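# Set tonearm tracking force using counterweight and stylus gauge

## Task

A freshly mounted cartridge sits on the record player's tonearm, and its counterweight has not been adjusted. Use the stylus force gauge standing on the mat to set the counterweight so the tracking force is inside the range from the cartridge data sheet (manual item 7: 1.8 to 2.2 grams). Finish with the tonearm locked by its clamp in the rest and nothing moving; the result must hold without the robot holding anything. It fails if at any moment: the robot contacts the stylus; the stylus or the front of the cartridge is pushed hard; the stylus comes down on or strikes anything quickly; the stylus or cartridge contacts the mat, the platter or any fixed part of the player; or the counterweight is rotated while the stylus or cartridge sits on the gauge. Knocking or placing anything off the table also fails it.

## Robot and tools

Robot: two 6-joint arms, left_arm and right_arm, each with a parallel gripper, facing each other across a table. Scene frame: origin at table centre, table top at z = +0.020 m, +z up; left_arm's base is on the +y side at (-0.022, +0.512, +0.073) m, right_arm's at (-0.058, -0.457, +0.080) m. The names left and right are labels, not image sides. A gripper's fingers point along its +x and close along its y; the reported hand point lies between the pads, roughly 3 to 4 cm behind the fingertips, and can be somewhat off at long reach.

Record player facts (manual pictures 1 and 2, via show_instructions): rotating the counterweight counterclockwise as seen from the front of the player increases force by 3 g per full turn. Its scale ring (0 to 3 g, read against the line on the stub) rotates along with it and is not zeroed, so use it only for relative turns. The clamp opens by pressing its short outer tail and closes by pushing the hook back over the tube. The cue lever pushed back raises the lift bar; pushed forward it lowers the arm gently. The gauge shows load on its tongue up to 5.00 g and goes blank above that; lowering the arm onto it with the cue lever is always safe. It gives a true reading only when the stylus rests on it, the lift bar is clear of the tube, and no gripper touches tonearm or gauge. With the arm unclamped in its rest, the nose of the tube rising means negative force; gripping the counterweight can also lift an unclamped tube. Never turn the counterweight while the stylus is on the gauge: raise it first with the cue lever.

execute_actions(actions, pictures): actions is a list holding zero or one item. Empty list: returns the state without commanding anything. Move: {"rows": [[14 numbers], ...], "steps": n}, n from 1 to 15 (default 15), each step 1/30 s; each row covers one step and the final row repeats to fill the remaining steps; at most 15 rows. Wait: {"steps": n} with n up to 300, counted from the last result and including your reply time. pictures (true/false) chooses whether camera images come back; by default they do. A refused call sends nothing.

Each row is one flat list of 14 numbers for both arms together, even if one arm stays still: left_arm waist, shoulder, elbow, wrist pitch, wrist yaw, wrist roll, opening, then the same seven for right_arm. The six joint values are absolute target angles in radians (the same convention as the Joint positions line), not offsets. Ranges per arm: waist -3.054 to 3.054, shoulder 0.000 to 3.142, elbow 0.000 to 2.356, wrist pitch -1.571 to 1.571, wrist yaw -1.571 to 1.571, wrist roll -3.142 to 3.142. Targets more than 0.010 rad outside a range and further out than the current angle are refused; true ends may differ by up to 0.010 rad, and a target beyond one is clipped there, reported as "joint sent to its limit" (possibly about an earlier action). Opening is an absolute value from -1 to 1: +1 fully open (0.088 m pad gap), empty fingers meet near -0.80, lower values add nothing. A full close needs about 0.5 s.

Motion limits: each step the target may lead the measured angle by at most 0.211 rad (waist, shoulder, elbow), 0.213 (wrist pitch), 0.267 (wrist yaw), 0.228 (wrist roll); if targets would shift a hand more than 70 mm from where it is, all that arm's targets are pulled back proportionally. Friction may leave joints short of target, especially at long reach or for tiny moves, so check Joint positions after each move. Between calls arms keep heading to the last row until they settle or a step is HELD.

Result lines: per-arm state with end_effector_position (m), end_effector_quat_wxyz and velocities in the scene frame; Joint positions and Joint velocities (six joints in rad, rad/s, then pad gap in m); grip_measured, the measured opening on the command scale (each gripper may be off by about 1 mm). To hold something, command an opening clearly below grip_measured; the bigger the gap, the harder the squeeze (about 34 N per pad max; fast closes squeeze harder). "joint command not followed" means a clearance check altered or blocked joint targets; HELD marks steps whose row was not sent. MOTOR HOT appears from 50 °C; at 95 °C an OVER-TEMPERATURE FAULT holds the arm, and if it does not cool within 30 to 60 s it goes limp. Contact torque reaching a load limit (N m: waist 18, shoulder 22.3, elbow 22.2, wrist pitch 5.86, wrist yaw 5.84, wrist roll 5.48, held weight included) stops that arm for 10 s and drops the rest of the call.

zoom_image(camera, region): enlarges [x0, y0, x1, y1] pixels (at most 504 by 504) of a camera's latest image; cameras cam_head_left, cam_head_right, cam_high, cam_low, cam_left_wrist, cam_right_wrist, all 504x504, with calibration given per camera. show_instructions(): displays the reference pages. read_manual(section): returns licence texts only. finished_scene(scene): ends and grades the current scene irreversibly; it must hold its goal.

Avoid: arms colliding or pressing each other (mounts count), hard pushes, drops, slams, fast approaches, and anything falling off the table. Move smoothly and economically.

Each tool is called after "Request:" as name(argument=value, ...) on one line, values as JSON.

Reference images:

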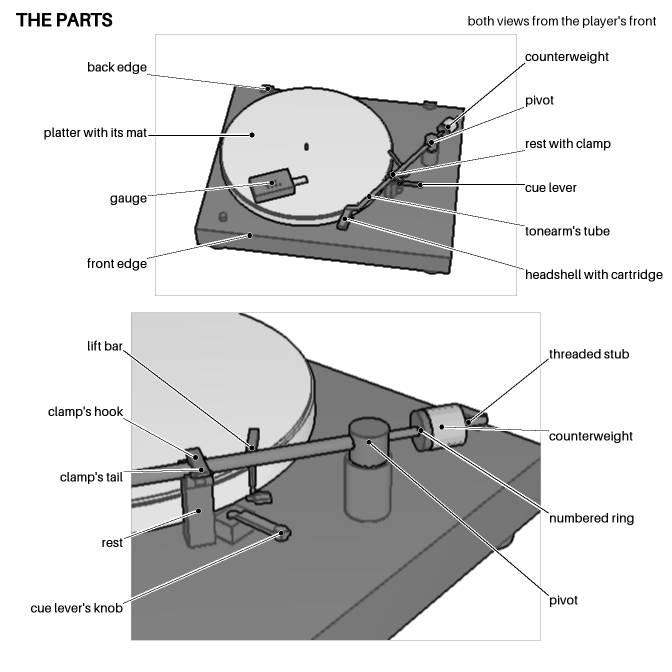

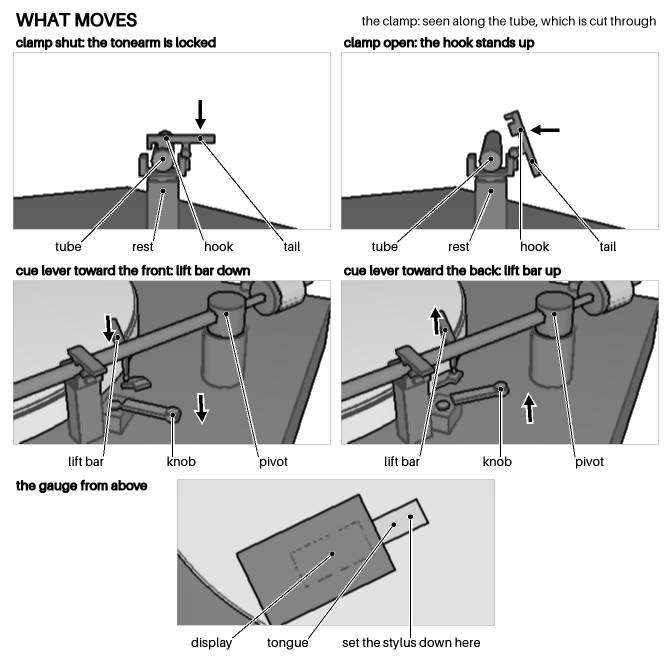

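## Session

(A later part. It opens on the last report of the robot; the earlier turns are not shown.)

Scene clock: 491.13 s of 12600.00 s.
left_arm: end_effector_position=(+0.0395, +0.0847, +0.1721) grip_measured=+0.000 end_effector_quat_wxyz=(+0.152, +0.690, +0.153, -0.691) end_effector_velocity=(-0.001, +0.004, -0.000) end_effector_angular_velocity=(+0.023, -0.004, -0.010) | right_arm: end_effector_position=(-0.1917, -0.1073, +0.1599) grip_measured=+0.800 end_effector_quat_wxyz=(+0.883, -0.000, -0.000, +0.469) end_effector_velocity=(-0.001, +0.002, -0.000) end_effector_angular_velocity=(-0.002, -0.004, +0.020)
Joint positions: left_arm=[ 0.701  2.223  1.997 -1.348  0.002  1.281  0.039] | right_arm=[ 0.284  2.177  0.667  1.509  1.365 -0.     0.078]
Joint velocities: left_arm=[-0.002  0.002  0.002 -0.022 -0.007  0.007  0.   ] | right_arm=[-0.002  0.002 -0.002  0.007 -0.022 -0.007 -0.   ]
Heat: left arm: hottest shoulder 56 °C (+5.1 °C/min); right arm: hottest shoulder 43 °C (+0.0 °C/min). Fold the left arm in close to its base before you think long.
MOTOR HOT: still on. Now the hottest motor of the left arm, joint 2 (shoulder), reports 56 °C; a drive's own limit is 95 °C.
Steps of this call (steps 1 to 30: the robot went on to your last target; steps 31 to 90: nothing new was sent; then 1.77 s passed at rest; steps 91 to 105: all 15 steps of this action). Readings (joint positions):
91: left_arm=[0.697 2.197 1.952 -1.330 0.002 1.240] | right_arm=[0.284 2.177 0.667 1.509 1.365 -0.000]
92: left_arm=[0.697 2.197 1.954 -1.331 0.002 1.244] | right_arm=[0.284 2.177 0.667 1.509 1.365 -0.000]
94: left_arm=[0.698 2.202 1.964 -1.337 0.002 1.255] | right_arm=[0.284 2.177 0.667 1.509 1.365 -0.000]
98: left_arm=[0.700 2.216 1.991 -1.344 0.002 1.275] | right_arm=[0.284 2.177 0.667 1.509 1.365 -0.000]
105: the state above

Request:
execute_actions(actions=[{"rows":[[0.701,2.225,1.999,-1.348,0,1.282,-0.1,0.284,2.176,0.666,1.51,1.365,0,0.8],[0.701,2.225,1.999,-1.348,0,1.282,-0.2,0.284,2.176,0.666,1.51,1.365,0,0.8],[0.701,2.225,1.999,-1.348,0,1.282,-0.28,0.284,2.176,0.666,1.51,1.365,0,0.8],[0.701,2.225,1.999,-1.348,0,1.282,-0.33,0.284,2.176,0.666,1.51,1.365,0,0.8],[0.701,2.225,1.999,-1.348,0,1.282,-0.36,0.284,2.176,0.666,1.51,1.365,0,0.8],[0.701,2.225,1.999,-1.348,0,1.282,-0.38,0.284,2.176,0.666,1.51,1.365,0,0.8],[0.701,2.225,1.999,-1.348,0,1.282,-0.4,0.284,2.176,0.666,1.51,1.365,0,0.8],[0.701,2.225,1.999,-1.348,0,1.282,-0.415,0.284,2.176,0.666,1.51,1.365,0,0.8],[0.701,2.225,1.999,-1.348,0,1.282,-0.43,0.284,2.176,0.666,1.51,1.365,0,0.8],[0.701,2.225,1.999,-1.348,0,1.282,-0.445,0.284,2.176,0.666,1.51,1.365,0,0.8],[0.701,2.225,1.999,-1.348,0,1.282,-0.46,0.284,2.176,0.666,1.51,1.365,0,0.8],[0.701,2.225,1.999,-1.348,0,1.282,-0.475,0.284,2.176,0.666,1.51,1.365,0,0.8],[0.701,2.225,1.999,-1.348,0,1.282,-0.49,0.284,2.176,0.666,1.51,1.365,0,0.8],[0.701,2.225,1.999,-1.348,0,1.282,-0.505,0.284,2.176,0.666,1.51,1.365,0,0.8],[0.701,2.225,1.999,-1.348,0,1.282,-0.52,0.284,2.176,0.666,1.51,1.365,0,0.8]],"steps":15}], pictures=false)

Request:
execute_actions(actions=[{"rows":[[0.701,2.225,1.999,-1.348,0,1.282,-0.535,0.284,2.176,0.666,1.51,1.365,0,0.8],[0.701,2.225,1.999,-1.348,0,1.282,-0.55,0.284,2.176,0.666,1.51,1.365,0,0.8],[0.701,2.225,1.999,-1.348,0,1.282,-0.565,0.284,2.176,0.666,1.51,1.365,0,0.8],[0.701,2.225,1.999,-1.348,0,1.282,-0.58,0.284,2.176,0.666,1.51,1.365,0,0.8],[0.701,2.225,1.999,-1.348,0,1.282,-0.595,0.284,2.176,0.666,1.51,1.365,0,0.8],[0.701,2.225,1.999,-1.348,0,1.282,-0.61,0.284,2.176,0.666,1.51,1.365,0,0.8],[0.701,2.225,1.999,-1.348,0,1.282,-0.62,0.284,2.176,0.666,1.51,1.365,0,0.8],[0.701,2.225,1.999,-1.348,0,1.282,-0.63,0.284,2.176,0.666,1.51,1.365,0,0.8]],"steps":15}], pictures=false)

Request:
execute_actions(actions=[{"rows":[[0.701,2.225,1.999,-1.348,0,1.282,-0.62,0.284,2.176,0.666,1.51,1.365,0,0.8],[0.701,2.225,1.999,-1.348,0,1.282,-0.61,0.284,2.176,0.666,1.51,1.365,0,0.8],[0.701,2.225,1.999,-1.348,0,1.282,-0.6,0.284,2.176,0.666,1.51,1.365,0,0.8],[0.701,2.225,1.999,-1.348,0,1.282,-0.57,0.284,2.176,0.666,1.51,1.365,0,0.8],[0.701,2.225,1.999,-1.348,0,1.282,-0.5,0.284,2.176,0.666,1.51,1.365,0,0.8],[0.701,2.225,1.999,-1.348,0,1.282,-0.35,0.284,2.176,0.666,1.51,1.365,0,0.8],[0.701,2.225,1.999,-1.348,0,1.282,-0.2,0.284,2.176,0.666,1.51,1.365,0,0.8],[0.701,2.225,1.999,-1.348,0,1.282,0,0.284,2.176,0.666,1.51,1.365,0,0.8]],"steps":15}], pictures=false)

Request:
execute_actions(actions=[{"rows":[[0.701,2.225,2.02,-1.362,0,1.282,0,0.284,2.176,0.666,1.51,1.365,0,0.8],[0.701,2.225,2.035,-1.375,0,1.282,0,0.284,2.176,0.666,1.51,1.365,0,0.8],[0.701,2.225,2.05,-1.388,0,1.282,0,0.284,2.176,0.666,1.51,1.365,0,0.8],[0.701,2.225,2.065,-1.401,0,1.282,0,0.284,2.176,0.666,1.51,1.365,0,0.8],[0.701,2.225,2.08,-1.414,0,1.282,0,0.284,2.176,0.666,1.51,1.365,0,0.8],[0.701,2.225,2.095,-1.427,0,1.282,0,0.284,2.176,0.666,1.51,1.365,0,0.8],[0.701,2.225,2.11,-1.44,0,1.282,0,0.284,2.176,0.666,1.51,1.365,0,0.8],[0.701,2.225,2.125,-1.453,0,1.282,0,0.284,2.176,0.666,1.51,1.365,0,0.8],[0.701,2.225,2.14,-1.466,0,1.282,0,0.284,2.176,0.666,1.51,1.365,0,0.8],[0.701,2.225,2.155,-1.479,0,1.282,0,0.284,2.176,0.666,1.51,1.365,0,0.8],[0.701,2.225,2.17,-1.492,0,1.282,0,0.284,2.176,0.666,1.51,1.365,0,0.8],[0.701,2.225,2.185,-1.505,0,1.282,0,0.284,2.176,0.666,1.51,1.365,0,0.8],[0.701,2.225,2.2,-1.518,0,1.282,0,0.284,2.176,0.666,1.51,1.365,0,0.8]],"steps":15}], pictures=false)

Request:
execute_actions(actions=[{"rows":[[0.701,2.17,2.2,-1.518,0,1.242,0,0.284,2.176,0.666,1.51,1.365,0,0.8],[0.701,2.12,2.19,-1.51,0,1.242,0,0.284,2.176,0.666,1.51,1.365,0,0.8],[0.701,2.06,2.17,-1.51,0,1.242,0,0.284,2.176,0.666,1.51,1.365,0,0.8],[0.701,2.0,2.1,-1.5,0,1.242,0,0.284,2.176,0.666,1.51,1.365,0,0.8],[0.72,1.95,2.0,-1.4,0,1.0,0,0.284,2.176,0.666,1.51,1.365,0,0.8],[0.76,1.9,1.9,-1.3,0,0.8,0.4,0.284,2.176,0.666,1.51,1.365,0,0.8],[0.8,1.8,1.8,-1.25,0,0.5,0.8,0.284,2.176,0.666,1.51,1.365,0,0.8],[0.868,1.715,1.629,-1.136,0,0,0.8,0.284,2.176,0.666,1.51,1.365,0,0.8]],"steps":15}], pictures=false)

Request:
execute_actions(actions=[{"steps":25}])

Request:
zoom_image(camera="cam_left_wrist", region=[150, 120, 350, 320])

Request:
zoom_image(camera="cam_right_wrist", region=[320, 120, 440, 220])

Scene clock: 514.30 s of 12600.00 s.
left_arm: end_effector_position=(+0.0397, +0.0845, +0.1724) grip_measured=-0.481 end_effector_quat_wxyz=(+0.152, +0.690, +0.153, -0.691) end_effector_velocity=(-0.000, +0.002, +0.000) end_effector_angular_velocity=(+0.008, -0.006, +0.005) | right_arm: end_effector_position=(-0.1917, -0.1073, +0.1599) grip_measured=+0.800 end_effector_quat_wxyz=(+0.883, -0.000, -0.000, +0.469) end_effector_velocity=(-0.001, -0.000, +0.003) end_effector_angular_velocity=(+0.005, +0.002, +0.010)
Joint positions: left_arm=[ 0.701  2.223  1.999 -1.348  0.002  1.281  0.015] | right_arm=[0.284 2.177 0.667 1.509 1.365 0.    0.078]
Joint velocities: left_arm=[-0.002 -0.002 -0.002 -0.007 -0.007 -0.007 -0.023] | right_arm=[ 0.002 -0.007 -0.002  0.007 -0.007 -0.007  0.   ]
Heat: left arm: hottest shoulder 56 °C (+4.0 °C/min); right arm: hottest shoulder 44 °C (+1.0 °C/min). Fold the left arm in close to its base before you think long.
MOTOR HOT: still on. Now the hottest motor of the left arm, joint 2 (shoulder), reports 56 °C; a drive's own limit is 95 °C.
Steps of this call (steps 1 to 15: the robot went on to your last target; steps 16 to 90: nothing new was sent; then 19.67 s passed at rest; steps 91 to 105: all 15 steps of this action). Readings (joint positions):
91: left_arm=[0.701 2.223 1.999 -1.348 0.002 1.281] | right_arm=[0.284 2.177 0.667 1.509 1.365 0.000]
92: left_arm=[0.701 2.223 1.999 -1.348 0.002 1.281] | right_arm=[0.284 2.177 0.667 1.509 1.365 0.000]
94: left_arm=[0.701 2.223 1.999 -1.348 0.002 1.281] | right_arm=[0.284 2.177 0.667 1.509 1.365 0.000]
98: left_arm=[0.701 2.223 1.999 -1.348 0.002 1.281] | right_arm=[0.284 2.177 0.667 1.509 1.365 0.000]
105: the state above

Scene clock: 514.80 s of 12600.00 s.
left_arm: end_effector_position=(+0.0397, +0.0844, +0.1724) grip_measured=-0.618 end_effector_quat_wxyz=(+0.152, +0.690, +0.153, -0.691) end_effector_velocity=(-0.001, +0.005, -0.002) end_effector_angular_velocity=(+0.028, -0.003, +0.020) | right_arm: end_effector_position=(-0.1917, -0.1073, +0.1599) grip_measured=+0.800 end_effector_quat_wxyz=(+0.883, -0.000, -0.000, +0.469) end_effector_velocity=(-0.001, +0.001, +0.000) end_effector_angular_velocity=(-0.006, -0.008, +0.005)
Joint positions: left_arm=[ 0.701  2.223  1.999 -1.348  0.002  1.281  0.009] | right_arm=[0.284 2.177 0.667 1.509 1.365 0.    0.078]
Joint velocities: left_arm=[-0.002  0.002 -0.002 -0.022 -0.007 -0.022 -0.   ] | right_arm=[-0.002 -0.002  0.002 -0.007 -0.007 -0.007 -0.   ]
Heat: left arm: hottest shoulder 56 °C (+3.0 °C/min); right arm: hottest shoulder 44 °C (+1.0 °C/min). Fold the left arm in close to its base before you think long.
MOTOR HOT: still on. Now the hottest motor of the left arm, joint 2 (shoulder), reports 56 °C; a drive's own limit is 95 °C.
Steps of this call (steps 1 to 15: all 15 steps of this action). Readings (joint positions):
1: left_arm=[0.701 2.223 1.999 -1.348 0.002 1.281] | right_arm=[0.284 2.177 0.667 1.509 1.365 0.000]
2: left_arm=[0.701 2.223 1.999 -1.348 0.002 1.281] | right_arm=[0.284 2.177 0.667 1.509 1.365 0.000]
4: left_arm=[0.701 2.223 1.999 -1.348 0.002 1.281] | right_arm=[0.284 2.177 0.667 1.509 1.365 0.000]
8: left_arm=[0.701 2.223 1.999 -1.348 0.002 1.281] | right_arm=[0.284 2.177 0.667 1.509 1.365 0.000]
15: the state above

Scene clock: 515.30 s of 12600.00 s.
left_arm: end_effector_position=(+0.0397, +0.0844, +0.1724) grip_measured=-0.022 end_effector_quat_wxyz=(+0.152, +0.690, +0.153, -0.691) end_effector_velocity=(-0.001, +0.006, +0.001) end_effector_angular_velocity=(+0.023, -0.004, +0.020) | right_arm: end_effector_position=(-0.1917, -0.1073, +0.1599) grip_measured=+0.800 end_effector_quat_wxyz=(+0.883, -0.000, -0.000, +0.469) end_effector_velocity=(+0.002, -0.001, -0.000) end_effector_angular_velocity=(-0.001, +0.001, -0.010)
Joint positions: left_arm=[ 0.701  2.223  1.999 -1.348  0.002  1.281  0.038] | right_arm=[0.284 2.177 0.667 1.509 1.365 0.    0.078]
Joint velocities: left_arm=[-0.002 -0.007 -0.007 -0.022 -0.007 -0.022  0.012] | right_arm=[-0.002 -0.002 -0.002 -0.007  0.007  0.007 -0.   ]
Heat: left arm: hottest shoulder 56 °C (+3.0 °C/min); right arm: hottest shoulder 44 °C (+1.0 °C/min). Fold the left arm in close to its base before you think long.
MOTOR HOT: still on. Now the hottest motor of the left arm, joint 2 (shoulder), reports 56 °C; a drive's own limit is 95 °C.
Steps of this call (steps 1 to 15: all 15 steps of this action). Readings (joint positions):
1: left_arm=[0.701 2.223 1.999 -1.348 0.002 1.281] | right_arm=[0.284 2.177 0.667 1.509 1.365 0.000]
2: left_arm=[0.701 2.223 1.999 -1.348 0.002 1.281] | right_arm=[0.284 2.177 0.667 1.509 1.365 0.000]
4: left_arm=[0.701 2.223 1.999 -1.348 0.002 1.281] | right_arm=[0.284 2.177 0.667 1.509 1.365 0.000]
8: left_arm=[0.701 2.223 1.999 -1.348 0.001 1.281] | right_arm=[0.284 2.177 0.667 1.509 1.365 0.000]
15: the state above

Scene clock: 515.80 s of 12600.00 s.
left_arm: end_effector_position=(+0.0397, +0.0843, +0.2159) grip_measured=+0.000 end_effector_quat_wxyz=(+0.159, +0.689, +0.146, -0.692) end_effector_velocity=(-0.001, -0.007, +0.065) end_effector_angular_velocity=(-0.088, -0.020, +0.015) | right_arm: end_effector_position=(-0.1917, -0.1073, +0.1599) grip_measured=+0.800 end_effector_quat_wxyz=(+0.883, -0.000, -0.000, +0.469) end_effector_velocity=(-0.001, -0.000, -0.002) end_effector_angular_velocity=(-0.013, -0.015, +0.010)
Joint positions: left_arm=[ 0.701  2.223  2.173 -1.501  0.002  1.281  0.039] | right_arm=[0.284 2.177 0.667 1.509 1.365 0.    0.078]
Joint velocities: left_arm=[-0.007 -0.002  0.256 -0.168 -0.007 -0.022 -0.   ] | right_arm=[ 0.002  0.002 -0.002 -0.007 -0.007 -0.007  0.   ]
Heat: left arm: hottest shoulder 56 °C (+3.0 °C/min); right arm: hottest shoulder 44 °C (+1.0 °C/min). Fold the left arm in close to its base before you think long.
MOTOR HOT: still on. Now the hottest motor of the left arm, joint 2 (shoulder), reports 56 °C; a drive's own limit is 95 °C.
Steps of this call (steps 1 to 15: all 15 steps of this action). Readings (joint positions):
1: left_arm=[0.701 2.223 2.000 -1.350 0.002 1.281] | right_arm=[0.284 2.177 0.667 1.509 1.365 0.000]
2: left_arm=[0.701 2.223 2.004 -1.357 0.002 1.281] | right_arm=[0.284 2.177 0.667 1.509 1.365 0.000]
4: left_arm=[0.701 2.223 2.021 -1.376 0.002 1.281] | right_arm=[0.284 2.177 0.667 1.509 1.365 0.000]
8: left_arm=[0.701 2.224 2.078 -1.421 0.002 1.281] | right_arm=[0.284 2.177 0.667 1.509 1.365 0.000]
15: the state above

Scene clock: 516.30 s of 12600.00 s.
left_arm: end_effector_position=(+0.0994, +0.1458, +0.2857) grip_measured=+0.775 end_effector_quat_wxyz=(+0.560, +0.496, +0.309, -0.587) end_effector_velocity=(-0.035, +0.027, -0.154) end_effector_angular_velocity=(+0.070, +0.815, +1.766) | right_arm: end_effector_position=(-0.1917, -0.1073, +0.1599) grip_measured=+0.800 end_effector_quat_wxyz=(+0.883, -0.000, -0.000, +0.469) end_effector_velocity=(+0.000, +0.002, -0.002) end_effector_angular_velocity=(-0.020, -0.021, +0.015)
Joint positions: left_arm=[ 0.876  1.715  1.676 -1.152 -0.004  0.539  0.077] | right_arm=[0.284 2.177 0.667 1.509 1.365 0.    0.078]
Joint velocities: left_arm=[-0.056  0.017 -0.496  0.183  0.022 -1.971  0.013] | right_arm=[-0.007 -0.002 -0.002 -0.022 -0.022 -0.007 -0.   ]
Heat: left arm: hottest shoulder 56 °C (+3.0 °C/min); right arm: hottest shoulder 44 °C (+1.0 °C/min). Fold the left arm in close to its base before you think long.
MOTOR HOT: still on. Now the hottest motor of the left arm, joint 2 (shoulder), reports 56 °C; a drive's own limit is 95 °C.
Steps of this call (steps 1 to 15: all 15 steps of this action). Readings (joint positions):
1: left_arm=[0.701 2.217 2.179 -1.504 0.002 1.275] | right_arm=[0.284 2.177 0.667 1.509 1.365 0.000]
2: left_arm=[0.701 2.204 2.180 -1.506 0.002 1.267] | right_arm=[0.284 2.177 0.667 1.509 1.365 0.000]
4: left_arm=[0.701 2.151 2.158 -1.501 0.002 1.256] | right_arm=[0.284 2.177 0.667 1.509 1.365 0.000]
8: left_arm=[0.743 1.920 1.945 -1.313 0.006 1.000] | right_arm=[0.284 2.177 0.667 1.509 1.365 0.000]
15: the state above

Scene clock: 517.13 s of 12600.00 s.
left_arm: end_effector_position=(+0.0955, +0.1473, +0.2719) grip_measured=+0.800 end_effector_quat_wxyz=(+0.662, +0.339, +0.462, -0.483) end_effector_velocity=(-0.003, +0.002, +0.001) end_effector_angular_velocity=(-0.001, +0.010, +0.002) | right_arm: end_effector_position=(-0.1917, -0.1073, +0.1599) grip_measured=+0.800 end_effector_quat_wxyz=(+0.883, -0.000, -0.000, +0.469) end_effector_velocity=(+0.000, +0.001, -0.000) end_effector_angular_velocity=(-0.009, -0.011, +0.005)
Joint positions: left_arm=[ 0.869  1.721  1.637 -1.138 -0.001  0.005  0.078] | right_arm=[0.284 2.177 0.667 1.509 1.365 0.    0.078]
Joint velocities: left_arm=[-0.002 -0.007 -0.002 -0.007  0.007 -0.007  0.   ] | right_arm=[-0.002 -0.002 -0.002 -0.007 -0.007 -0.007 -0.   ]
Heat: left arm: hottest shoulder 56 °C (+3.0 °C/min); right arm: hottest shoulder 44 °C (+1.0 °C/min). Fold the left arm in close to its base before you think long.
MOTOR HOT: still on. Now the hottest motor of the left arm, joint 2 (shoulder), reports 56 °C; a drive's own limit is 95 °C.
Steps of this call (steps 1 to 25: the robot went on to your last target). Readings (joint positions):
1: left_arm=[0.874 1.718 1.661 -1.148 -0.002 0.474] | right_arm=[0.284 2.177 0.667 1.509 1.365 0.000]
2: left_arm=[0.871 1.721 1.650 -1.147 -0.002 0.407] | right_arm=[0.284 2.177 0.667 1.509 1.365 0.000]
4: left_arm=[0.869 1.722 1.639 -1.143 -0.002 0.275] | right_arm=[0.284 2.177 0.667 1.509 1.365 0.000]
8: left_arm=[0.869 1.722 1.637 -1.138 -0.001 0.074] | right_arm=[0.284 2.177 0.667 1.509 1.365 0.000]
25: the state above
camera_calibration (this result's frames):
cam_left_wrist: T_world_to_cam=[[-0.96227, -0.270706, 0.027486, 0.13247], [-0.269787, 0.962354, 0.0330141, -0.103588], [-0.0353884, 0.0243531, -0.999077, 0.350756], [0, 0, 0, 1]] pos_world=[0.111938, 0.127007, 0.350211]
cam_right_wrist: T_world_to_cam=[[0.821279, -0.569826, 0.0282683, 0.0997234], [-0.196892, -0.329584, -0.923368, 0.10061], [0.535476, 0.752777, -0.382874, 0.321052], [0, 0, 0, 1]] pos_world=[-0.234007, -0.151696, 0.213004]

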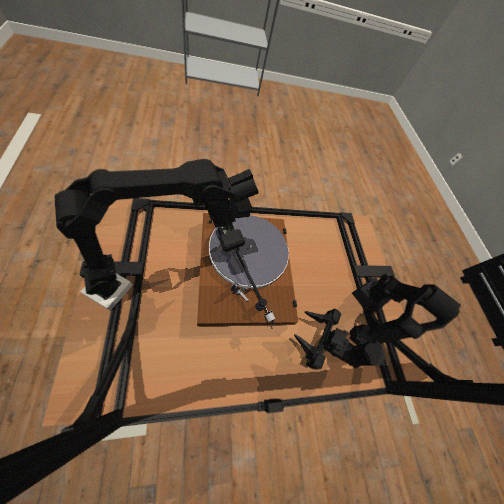

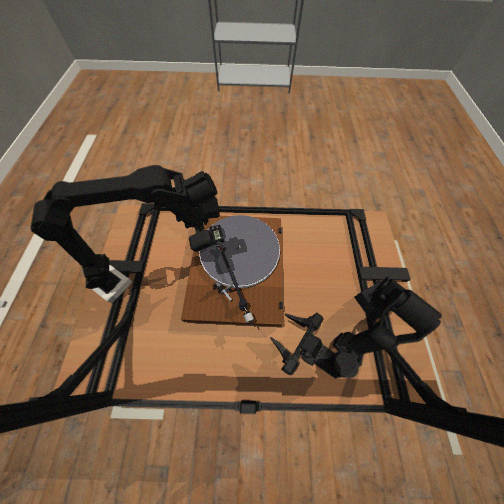

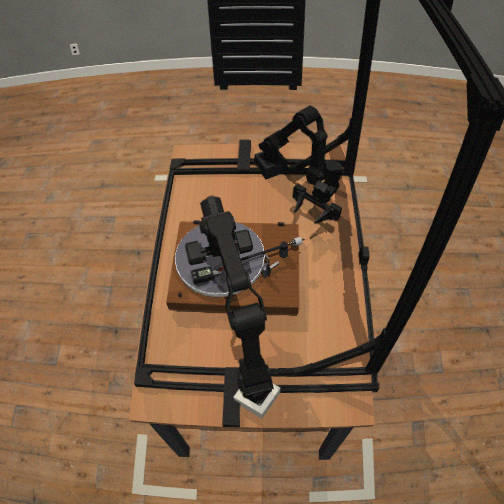

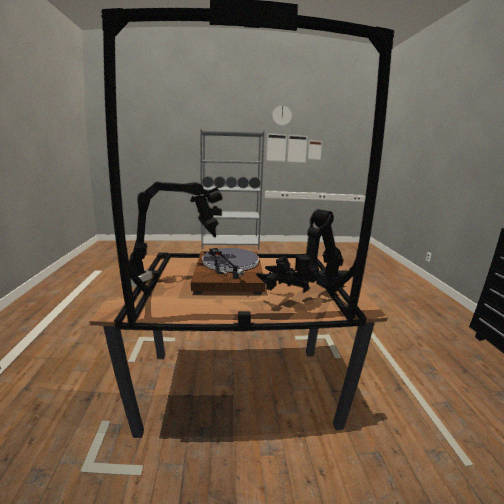

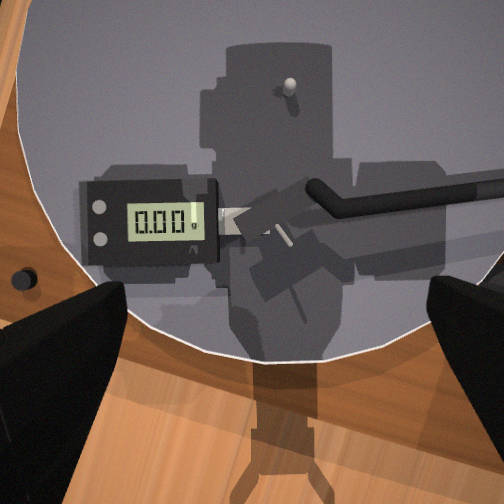

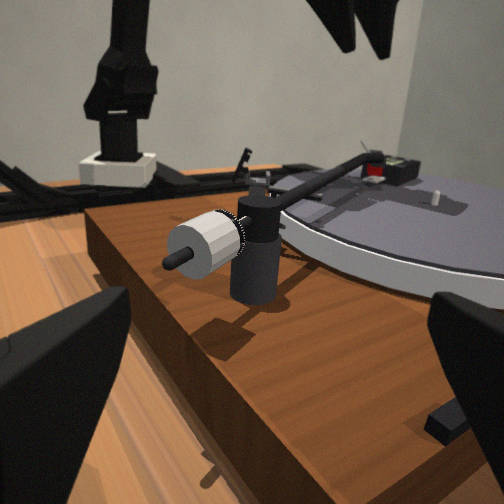

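Region (150, 120, 350, 320) of cam_left_wrist's 504x504 image, scaled by 2.520, with more detail than that image has.

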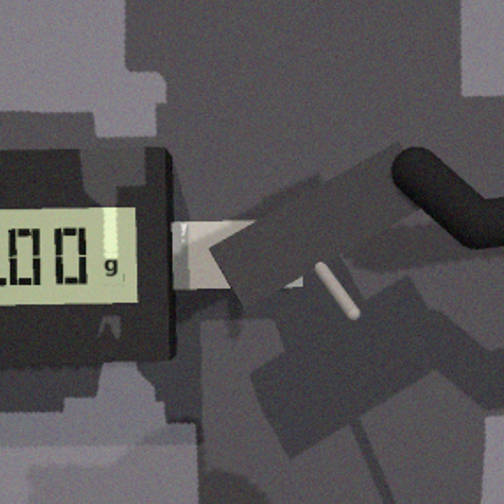

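Region (320, 120, 440, 220) of cam_right_wrist's 504x504 image, scaled by 4.200, with more detail than that image has.

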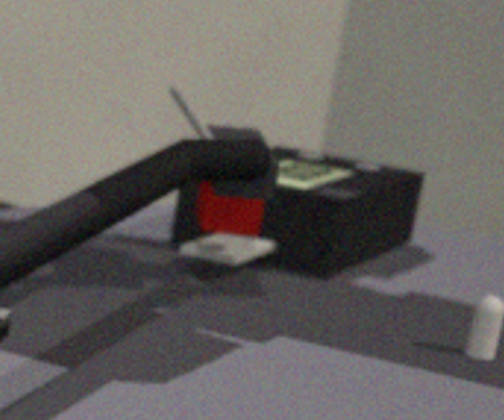

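Request:
execute_actions(actions=[])

Scene clock: 532.20 s of 12600.00 s.
left_arm: end_effector_position=(+0.0955, +0.1474, +0.2717) grip_measured=+0.800 end_effector_quat_wxyz=(+0.662, +0.339, +0.463, -0.483) end_effector_velocity=(-0.001, +0.003, +0.001) end_effector_angular_velocity=(+0.001, +0.006, +0.034) | right_arm: end_effector_position=(-0.1917, -0.1073, +0.1599) grip_measured=+0.800 end_effector_quat_wxyz=(+0.883, -0.000, -0.000, +0.469) end_effector_velocity=(-0.002, +0.003, +0.000) end_effector_angular_velocity=(-0.014, -0.020, +0.020)
Joint positions: left_arm=[ 0.869  1.721  1.637 -1.138 -0.001  0.004  0.078] | right_arm=[ 0.284  2.177  0.667  1.509  1.365 -0.     0.078]
Joint velocities: left_arm=[-0.002 -0.007 -0.002 -0.007 -0.007 -0.037 -0.   ] | right_arm=[-0.002 -0.002  0.002 -0.007 -0.022 -0.022 -0.   ]
Heat: left arm: hottest shoulder 55 °C (+1.0 °C/min); right arm: hottest shoulder 44 °C (+1.0 °C/min). Fold the left arm in close to its base before you think long.
MOTOR HOT: still on. Now the hottest motor of the left arm, joint 2 (shoulder), reports 55 °C; a drive's own limit is 95 °C.
Steps of this call (steps 1 to 15: the robot went on to your last target; steps 16 to 90: nothing new was sent; then 12.07 s passed at rest). Readings (joint positions):
1: left_arm=[0.869 1.721 1.637 -1.138 -0.001 0.005] | right_arm=[0.284 2.177 0.667 1.509 1.365 0.000]
2: left_arm=[0.869 1.721 1.637 -1.138 -0.001 0.005] | right_arm=[0.284 2.177 0.667 1.509 1.365 0.000]
4: left_arm=[0.869 1.721 1.637 -1.138 -0.001 0.005] | right_arm=[0.284 2.177 0.667 1.509 1.365 0.000]
8: left_arm=[0.869 1.721 1.637 -1.138 -0.001 0.005] | right_arm=[0.284 2.177 0.667 1.509 1.365 0.000]
90: the state above
All arms were judged still, so your last target was given up. Only a new action makes them travel on or press farther. Fingers that are still opening or closing keep moving.
camera_calibration (this result's frames):
cam_left_wrist: T_world_to_cam=[[-0.962166, -0.27106, 0.0276306, 0.132474], [-0.270124, 0.962246, 0.0333895, -0.103701], [-0.035638, 0.0246626, -0.99906, 0.350604], [0, 0, 0, 1]] pos_world=[0.111945, 0.127048, 0.350077]
cam_right_wrist: T_world_to_cam=[[0.82127, -0.56982, 0.0286496, 0.0996614], [-0.1966, -0.329781, -0.923359, 0.100644], [0.535597, 0.752695, -0.382866, 0.321065], [0, 0, 0, 1]] pos_world=[-0.234024, -0.151685, 0.213]

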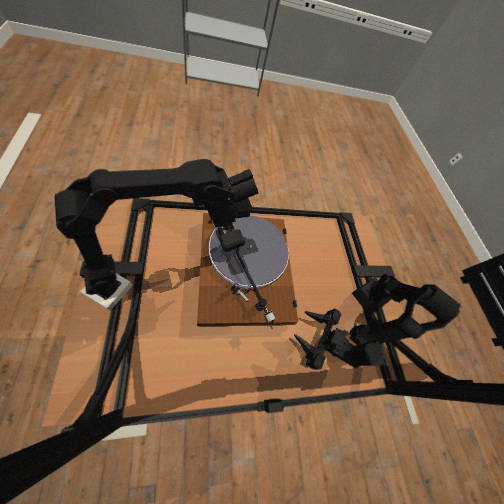

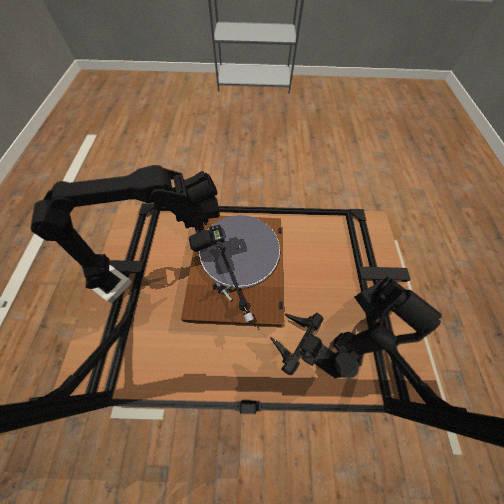

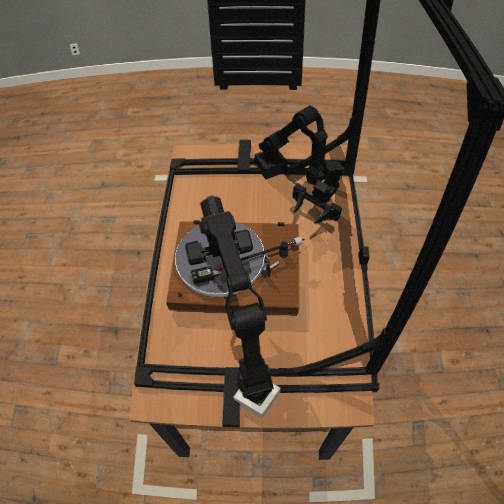

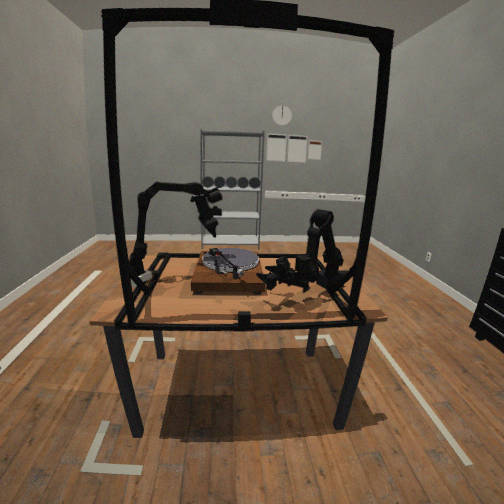

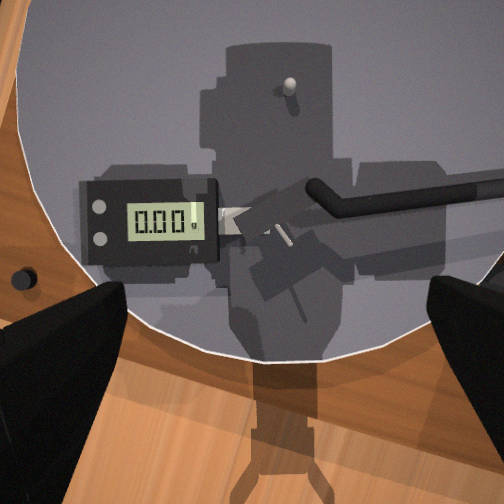

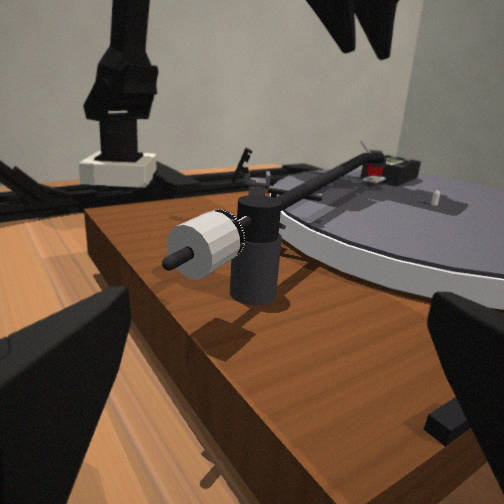

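Request:
execute_actions(actions=[{"rows":[[0.65,1.75,1.63,-1.1,0,0,-0.9,0.284,2.176,0.666,1.51,1.365,0,0.8],[0.65,1.75,1.63,-1.1,0,0,-0.9,0.284,2.176,0.666,1.51,1.365,0,0.8],[0.65,1.75,1.63,-1.1,0,0,-0.9,0.284,2.176,0.666,1.51,1.365,0,0.8],[0.65,1.75,1.63,-1.1,0,0,-0.9,0.284,2.176,0.666,1.51,1.365,0,0.8],[0.65,1.75,1.63,-1.1,0,0,-0.9,0.284,2.176,0.666,1.51,1.365,0,0.8],[0.65,1.75,1.63,-1.1,0,0,-0.9,0.284,2.176,0.666,1.51,1.365,0,0.8],[0.442,1.9,1.63,-0.93,0,0,-0.9,0.284,2.176,0.666,1.51,1.365,0,0.8]],"steps":15}], pictures=false)

Request:
execute_actions(actions=[{"rows":[[0.442,1.975,1.61,-0.83,0,0,-0.9,0.284,2.176,0.666,1.51,1.365,0,0.8]],"steps":15}], pictures=false)

Request:
execute_actions(actions=[{"steps":15}])

Scene clock: 547.93 s of 12600.00 s.
left_arm: end_effector_position=(-0.0749, +0.0816, +0.2131) grip_measured=-0.799 end_effector_quat_wxyz=(+0.543, +0.428, +0.380, -0.615) end_effector_velocity=(-0.039, -0.007, -0.063) end_effector_angular_velocity=(+0.090, -0.048, -0.094) | right_arm: end_effector_position=(-0.1917, -0.1073, +0.1599) grip_measured=+0.800 end_effector_quat_wxyz=(+0.883, -0.000, -0.000, +0.469) end_effector_velocity=(-0.001, +0.002, -0.000) end_effector_angular_velocity=(-0.011, -0.016, +0.020)
Joint positions: left_arm=[ 0.436  1.903  1.63  -0.945  0.003  0.002  0.   ] | right_arm=[ 0.284  2.177  0.667  1.509  1.365 -0.     0.078]
Joint velocities: left_arm=[-0.1    0.129 -0.046  0.081 -0.037  0.007  0.   ] | right_arm=[-0.002  0.002 -0.002  0.007 -0.022 -0.022 -0.   ]
Heat: left arm: hottest shoulder 54 °C (-1.0 °C/min); right arm: hottest shoulder 44 °C (+1.0 °C/min). Fold the left arm in close to its base before you think long.
MOTOR HOT: still on. Now the hottest motor of the left arm, joint 2 (shoulder), reports 54 °C; a drive's own limit is 95 °C.
Steps of this call (steps 1 to 90: nothing new was sent; then 12.23 s passed at rest; steps 91 to 105: all 15 steps of this action). Readings (joint positions):
91: left_arm=[0.855 1.722 1.637 -1.133 -0.012 0.002] | right_arm=[0.284 2.177 0.667 1.509 1.365 -0.000]
92: left_arm=[0.820 1.725 1.637 -1.122 -0.014 0.002] | right_arm=[0.284 2.177 0.667 1.509 1.365 -0.000]
94: left_arm=[0.726 1.732 1.637 -1.108 -0.001 0.002] | right_arm=[0.284 2.177 0.667 1.509 1.365 -0.000]
98: left_arm=[0.607 1.772 1.637 -1.044 -0.003 0.002] | right_arm=[0.284 2.177 0.667 1.509 1.365 -0.000]
105: the state above

Scene clock: 548.43 s of 12600.00 s.
left_arm: end_effector_position=(-0.0754, +0.0598, +0.1887) grip_measured=-0.799 end_effector_quat_wxyz=(+0.550, +0.418, +0.371, -0.620) end_effector_velocity=(-0.002, -0.002, +0.002) end_effector_angular_velocity=(-0.011, +0.008, +0.029) | right_arm: end_effector_position=(-0.1917, -0.1073, +0.1599) grip_measured=+0.800 end_effector_quat_wxyz=(+0.883, -0.000, -0.000, +0.469) end_effector_velocity=(-0.003, +0.003, +0.001) end_effector_angular_velocity=(-0.006, -0.008, +0.034)
Joint positions: left_arm=[ 0.44   1.971  1.617 -0.832  0.002  0.002  0.   ] | right_arm=[ 0.284  2.177  0.667  1.509  1.365 -0.     0.078]
Joint velocities: left_arm=[-0.007 -0.002  0.002  0.007 -0.007 -0.037  0.   ] | right_arm=[-0.002 -0.007 -0.002 -0.007 -0.037 -0.007 -0.   ]
Heat: left arm: hottest shoulder 54 °C (-1.0 °C/min); right arm: hottest shoulder 44 °C (+1.0 °C/min). Fold the left arm in close to its base before you think long.
MOTOR HOT: still on. Now the hottest motor of the left arm, joint 2 (shoulder), reports 54 °C; a drive's own limit is 95 °C.
Steps of this call (steps 1 to 15: all 15 steps of this action). Readings (joint positions):
1: left_arm=[0.435 1.915 1.626 -0.924 0.003 0.002] | right_arm=[0.284 2.177 0.667 1.509 1.365 -0.000]
2: left_arm=[0.435 1.923 1.624 -0.886 0.003 0.002] | right_arm=[0.284 2.177 0.667 1.509 1.365 -0.000]
4: left_arm=[0.438 1.941 1.624 -0.856 0.002 0.002] | right_arm=[0.284 2.177 0.667 1.509 1.365 -0.000]
8: left_arm=[0.440 1.969 1.618 -0.839 0.002 0.002] | right_arm=[0.284 2.177 0.667 1.509 1.365 -0.000]
15: the state above

Scene clock: 548.93 s of 12600.00 s.
left_arm: end_effector_position=(-0.0754, +0.0598, +0.1887) grip_measured=-0.799 end_effector_quat_wxyz=(+0.550, +0.418, +0.371, -0.620) end_effector_velocity=(+0.002, +0.002, +0.002) end_effector_angular_velocity=(+0.000, -0.018, +0.013) | right_arm: end_effector_position=(-0.1917, -0.1073, +0.1599) grip_measured=+0.800 end_effector_quat_wxyz=(+0.883, -0.000, -0.000, +0.469) end_effector_velocity=(+0.001, +0.000, +0.002) end_effector_angular_velocity=(+0.005, +0.002, -0.010)
Joint positions: left_arm=[ 0.44   1.971  1.617 -0.832  0.002  0.002  0.   ] | right_arm=[ 0.284  2.177  0.667  1.509  1.365 -0.     0.078]
Joint velocities: left_arm=[-0.002 -0.007 -0.002 -0.007 -0.022 -0.007  0.   ] | right_arm=[-0.002 -0.002  0.002  0.007  0.007 -0.007 -0.   ]
Heat: left arm: hottest shoulder 54 °C (-1.0 °C/min); right arm: hottest shoulder 44 °C (+1.0 °C/min). Fold the left arm in close to its base before you think long.
MOTOR HOT: still on. Now the hottest motor of the left arm, joint 2 (shoulder), reports 54 °C; a drive's own limit is 95 °C.
Steps of this call (steps 1 to 15: the robot went on to your last target). Readings (joint positions):
1: left_arm=[0.440 1.971 1.617 -0.832 0.002 0.002] | right_arm=[0.284 2.177 0.667 1.509 1.365 -0.000]
2: left_arm=[0.440 1.971 1.617 -0.832 0.002 0.002] | right_arm=[0.284 2.177 0.667 1.509 1.365 -0.000]
4: left_arm=[0.440 1.971 1.617 -0.832 0.002 0.002] | right_arm=[0.284 2.177 0.667 1.509 1.365 -0.000]
8: left_arm=[0.440 1.971 1.617 -0.832 0.002 0.002] | right_arm=[0.284 2.177 0.667 1.509 1.365 -0.000]
15: the state above
All arms were judged still, so your last target was given up. Only a new action makes them travel on or press farther. Fingers that are still opening or closing keep moving.
camera_calibration (this result's frames):
cam_left_wrist: T_world_to_cam=[[-0.987755, 0.153114, 0.0299432, -0.0811885], [0.153105, 0.988206, -0.00257646, -0.0257171], [-0.0299846, 0.00203956, -0.999548, 0.265624], [0, 0, 0, 1]] pos_world=[-0.0682923, 0.0373031, 0.267869]
cam_right_wrist: T_world_to_cam=[[0.82127, -0.56982, 0.0286496, 0.0996614], [-0.1966, -0.329781, -0.923359, 0.100644], [0.535597, 0.752695, -0.382866, 0.321065], [0, 0, 0, 1]] pos_world=[-0.234024, -0.151685, 0.213]

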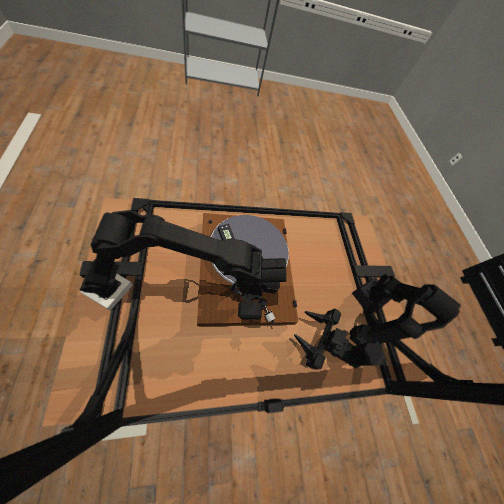

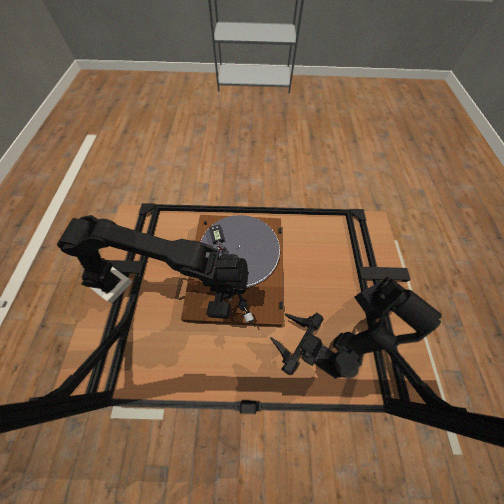

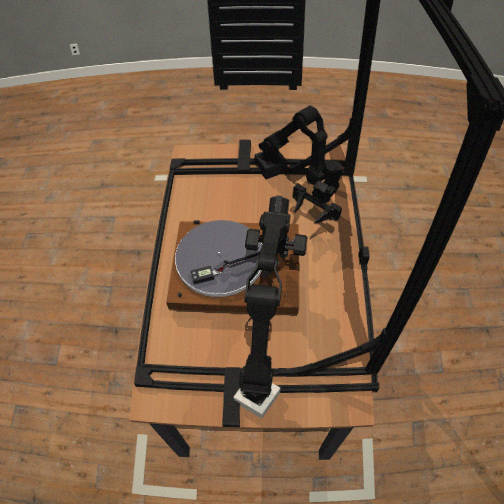

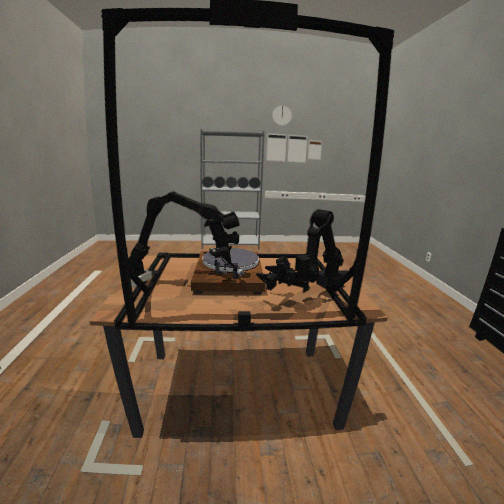

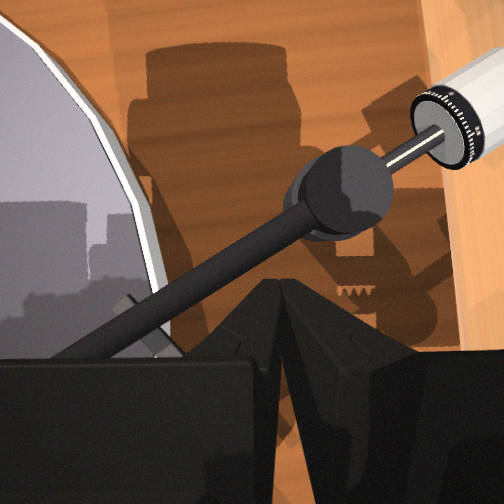

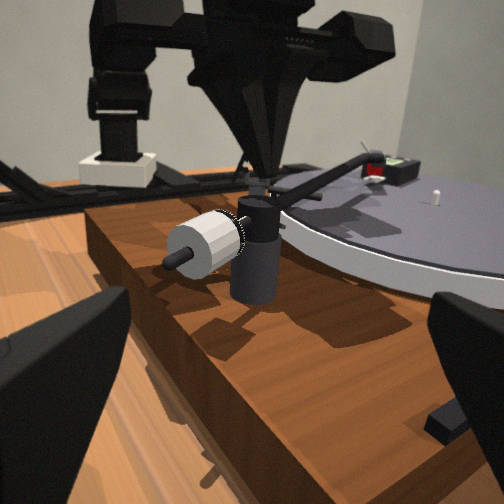

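Request:
execute_actions(actions=[{"rows":[[0.42,1.975,1.61,-0.83,0,0,-0.9,0.284,2.176,0.666,1.51,1.365,0,0.8],[0.42,1.975,1.61,-0.83,0,0,-0.9,0.284,2.176,0.666,1.51,1.365,0,0.8],[0.42,1.975,1.61,-0.83,0,0,-0.9,0.284,2.176,0.666,1.51,1.365,0,0.8],[0.42,1.98,1.60,-0.82,0,0,-0.9,0.284,2.176,0.666,1.51,1.365,0,0.8],[0.42,1.985,1.59,-0.80,0,0,-0.9,0.284,2.176,0.666,1.51,1.365,0,0.8],[0.42,1.99,1.58,-0.79,0,0,-0.9,0.284,2.176,0.666,1.51,1.365,0,0.8],[0.42,1.995,1.57,-0.775,0,0,-0.9,0.284,2.176,0.666,1.51,1.365,0,0.8],[0.42,2.0,1.56,-0.76,0,0,-0.9,0.284,2.176,0.666,1.51,1.365,0,0.8],[0.42,2.005,1.55,-0.745,0,0,-0.9,0.284,2.176,0.666,1.51,1.365,0,0.8],[0.42,2.01,1.54,-0.73,0,0,-0.9,0.284,2.176,0.666,1.51,1.365,0,0.8],[0.42,2.012,1.53,-0.72,0,0,-0.9,0.284,2.176,0.666,1.51,1.365,0,0.8]],"steps":15}])

Scene clock: 562.83 s of 12600.00 s.
left_arm: end_effector_position=(-0.0841, +0.0590, +0.1569) grip_measured=-0.799 end_effector_quat_wxyz=(+0.543, +0.424, +0.370, -0.623) end_effector_velocity=(-0.000, +0.014, -0.063) end_effector_angular_velocity=(+0.116, -0.001, +0.015) | right_arm: end_effector_position=(-0.1917, -0.1073, +0.1599) grip_measured=+0.800 end_effector_quat_wxyz=(+0.883, -0.000, -0.000, +0.469) end_effector_velocity=(+0.000, +0.001, -0.000) end_effector_angular_velocity=(-0.009, -0.011, +0.005)
Joint positions: left_arm=[ 0.421  2.006  1.542 -0.731  0.001  0.002  0.   ] | right_arm=[0.284 2.177 0.667 1.509 1.365 0.    0.078]
Joint velocities: left_arm=[-0.002  0.081 -0.1    0.066  0.007 -0.022  0.   ] | right_arm=[-0.002 -0.002 -0.002 -0.007 -0.007 -0.007 -0.   ]
Heat: left arm: hottest shoulder 55 °C (-1.0 °C/min); right arm: hottest shoulder 44 °C (+0.0 °C/min). Fold the left arm in close to its base before you think long.
MOTOR HOT: still on. Now the hottest motor of the left arm, joint 2 (shoulder), reports 55 °C; a drive's own limit is 95 °C.
Steps of this call (steps 1 to 90: nothing new was sent; then 10.40 s passed at rest; steps 91 to 105: all 15 steps of this action). Readings (joint positions):
91: left_arm=[0.440 1.972 1.616 -0.832 0.001 0.002] | right_arm=[0.284 2.177 0.667 1.509 1.365 0.000]
92: left_arm=[0.437 1.972 1.616 -0.832 0.001 0.002] | right_arm=[0.284 2.177 0.667 1.509 1.365 0.000]
94: left_arm=[0.430 1.972 1.616 -0.830 0.001 0.002] | right_arm=[0.284 2.177 0.667 1.509 1.365 0.000]
98: left_arm=[0.422 1.975 1.594 -0.790 0.001 0.002] | right_arm=[0.284 2.177 0.667 1.509 1.365 0.000]
105: the state above
camera_calibration (this result's frames):
cam_left_wrist: T_world_to_cam=[[-0.984795, 0.171243, 0.0292237, -0.0894103], [0.171503, 0.985161, 0.00661229, -0.0233532], [-0.0276578, 0.0115237, -0.999551, 0.233119], [0, 0, 0, 1]] pos_world=[-0.0775982, 0.0356312, 0.235781]
cam_right_wrist: T_world_to_cam=[[0.821279, -0.569826, 0.0282683, 0.0997234], [-0.196892, -0.329584, -0.923368, 0.10061], [0.535476, 0.752777, -0.382874, 0.321052], [0, 0, 0, 1]] pos_world=[-0.234007, -0.151696, 0.213004]

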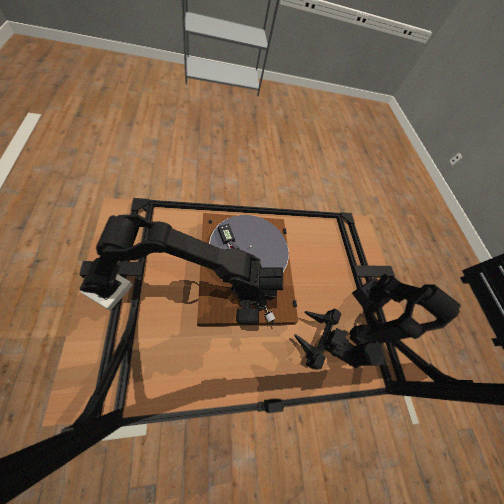

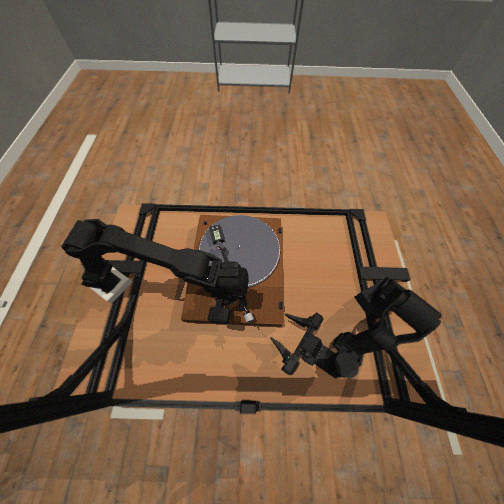

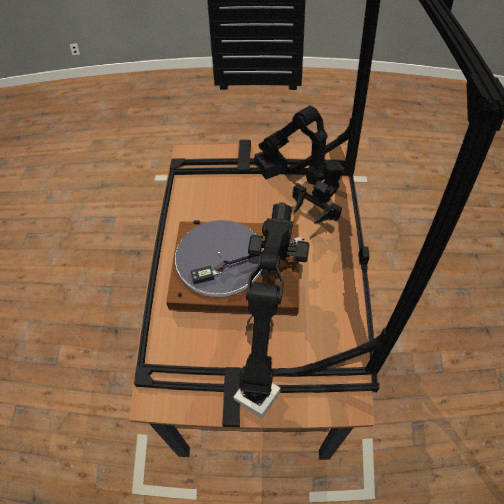

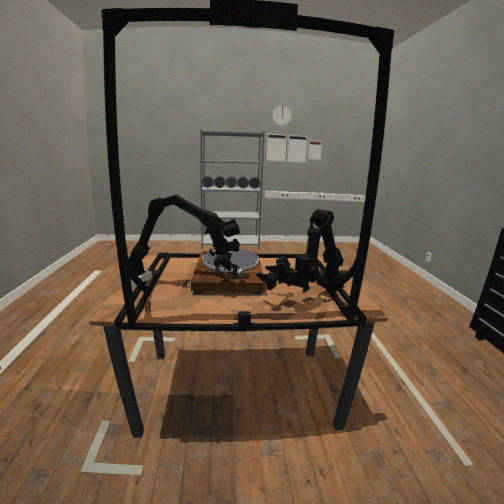

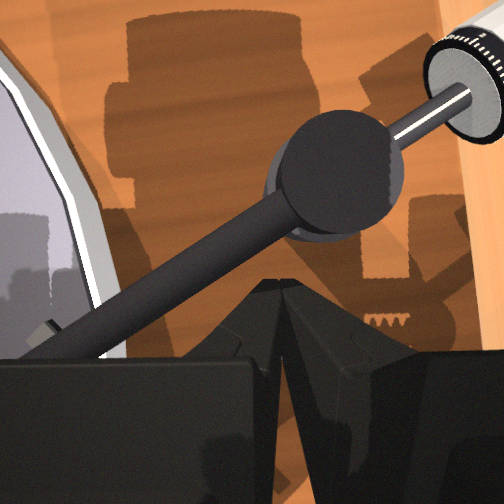

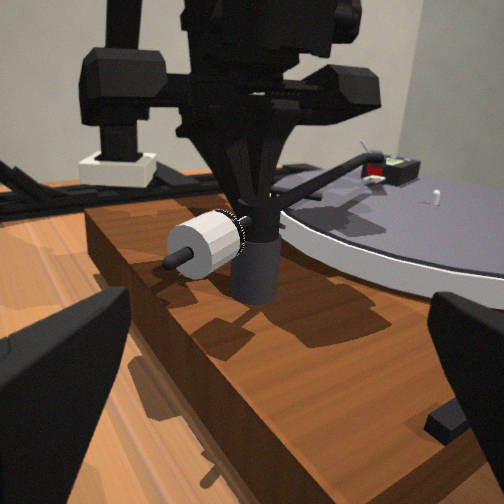

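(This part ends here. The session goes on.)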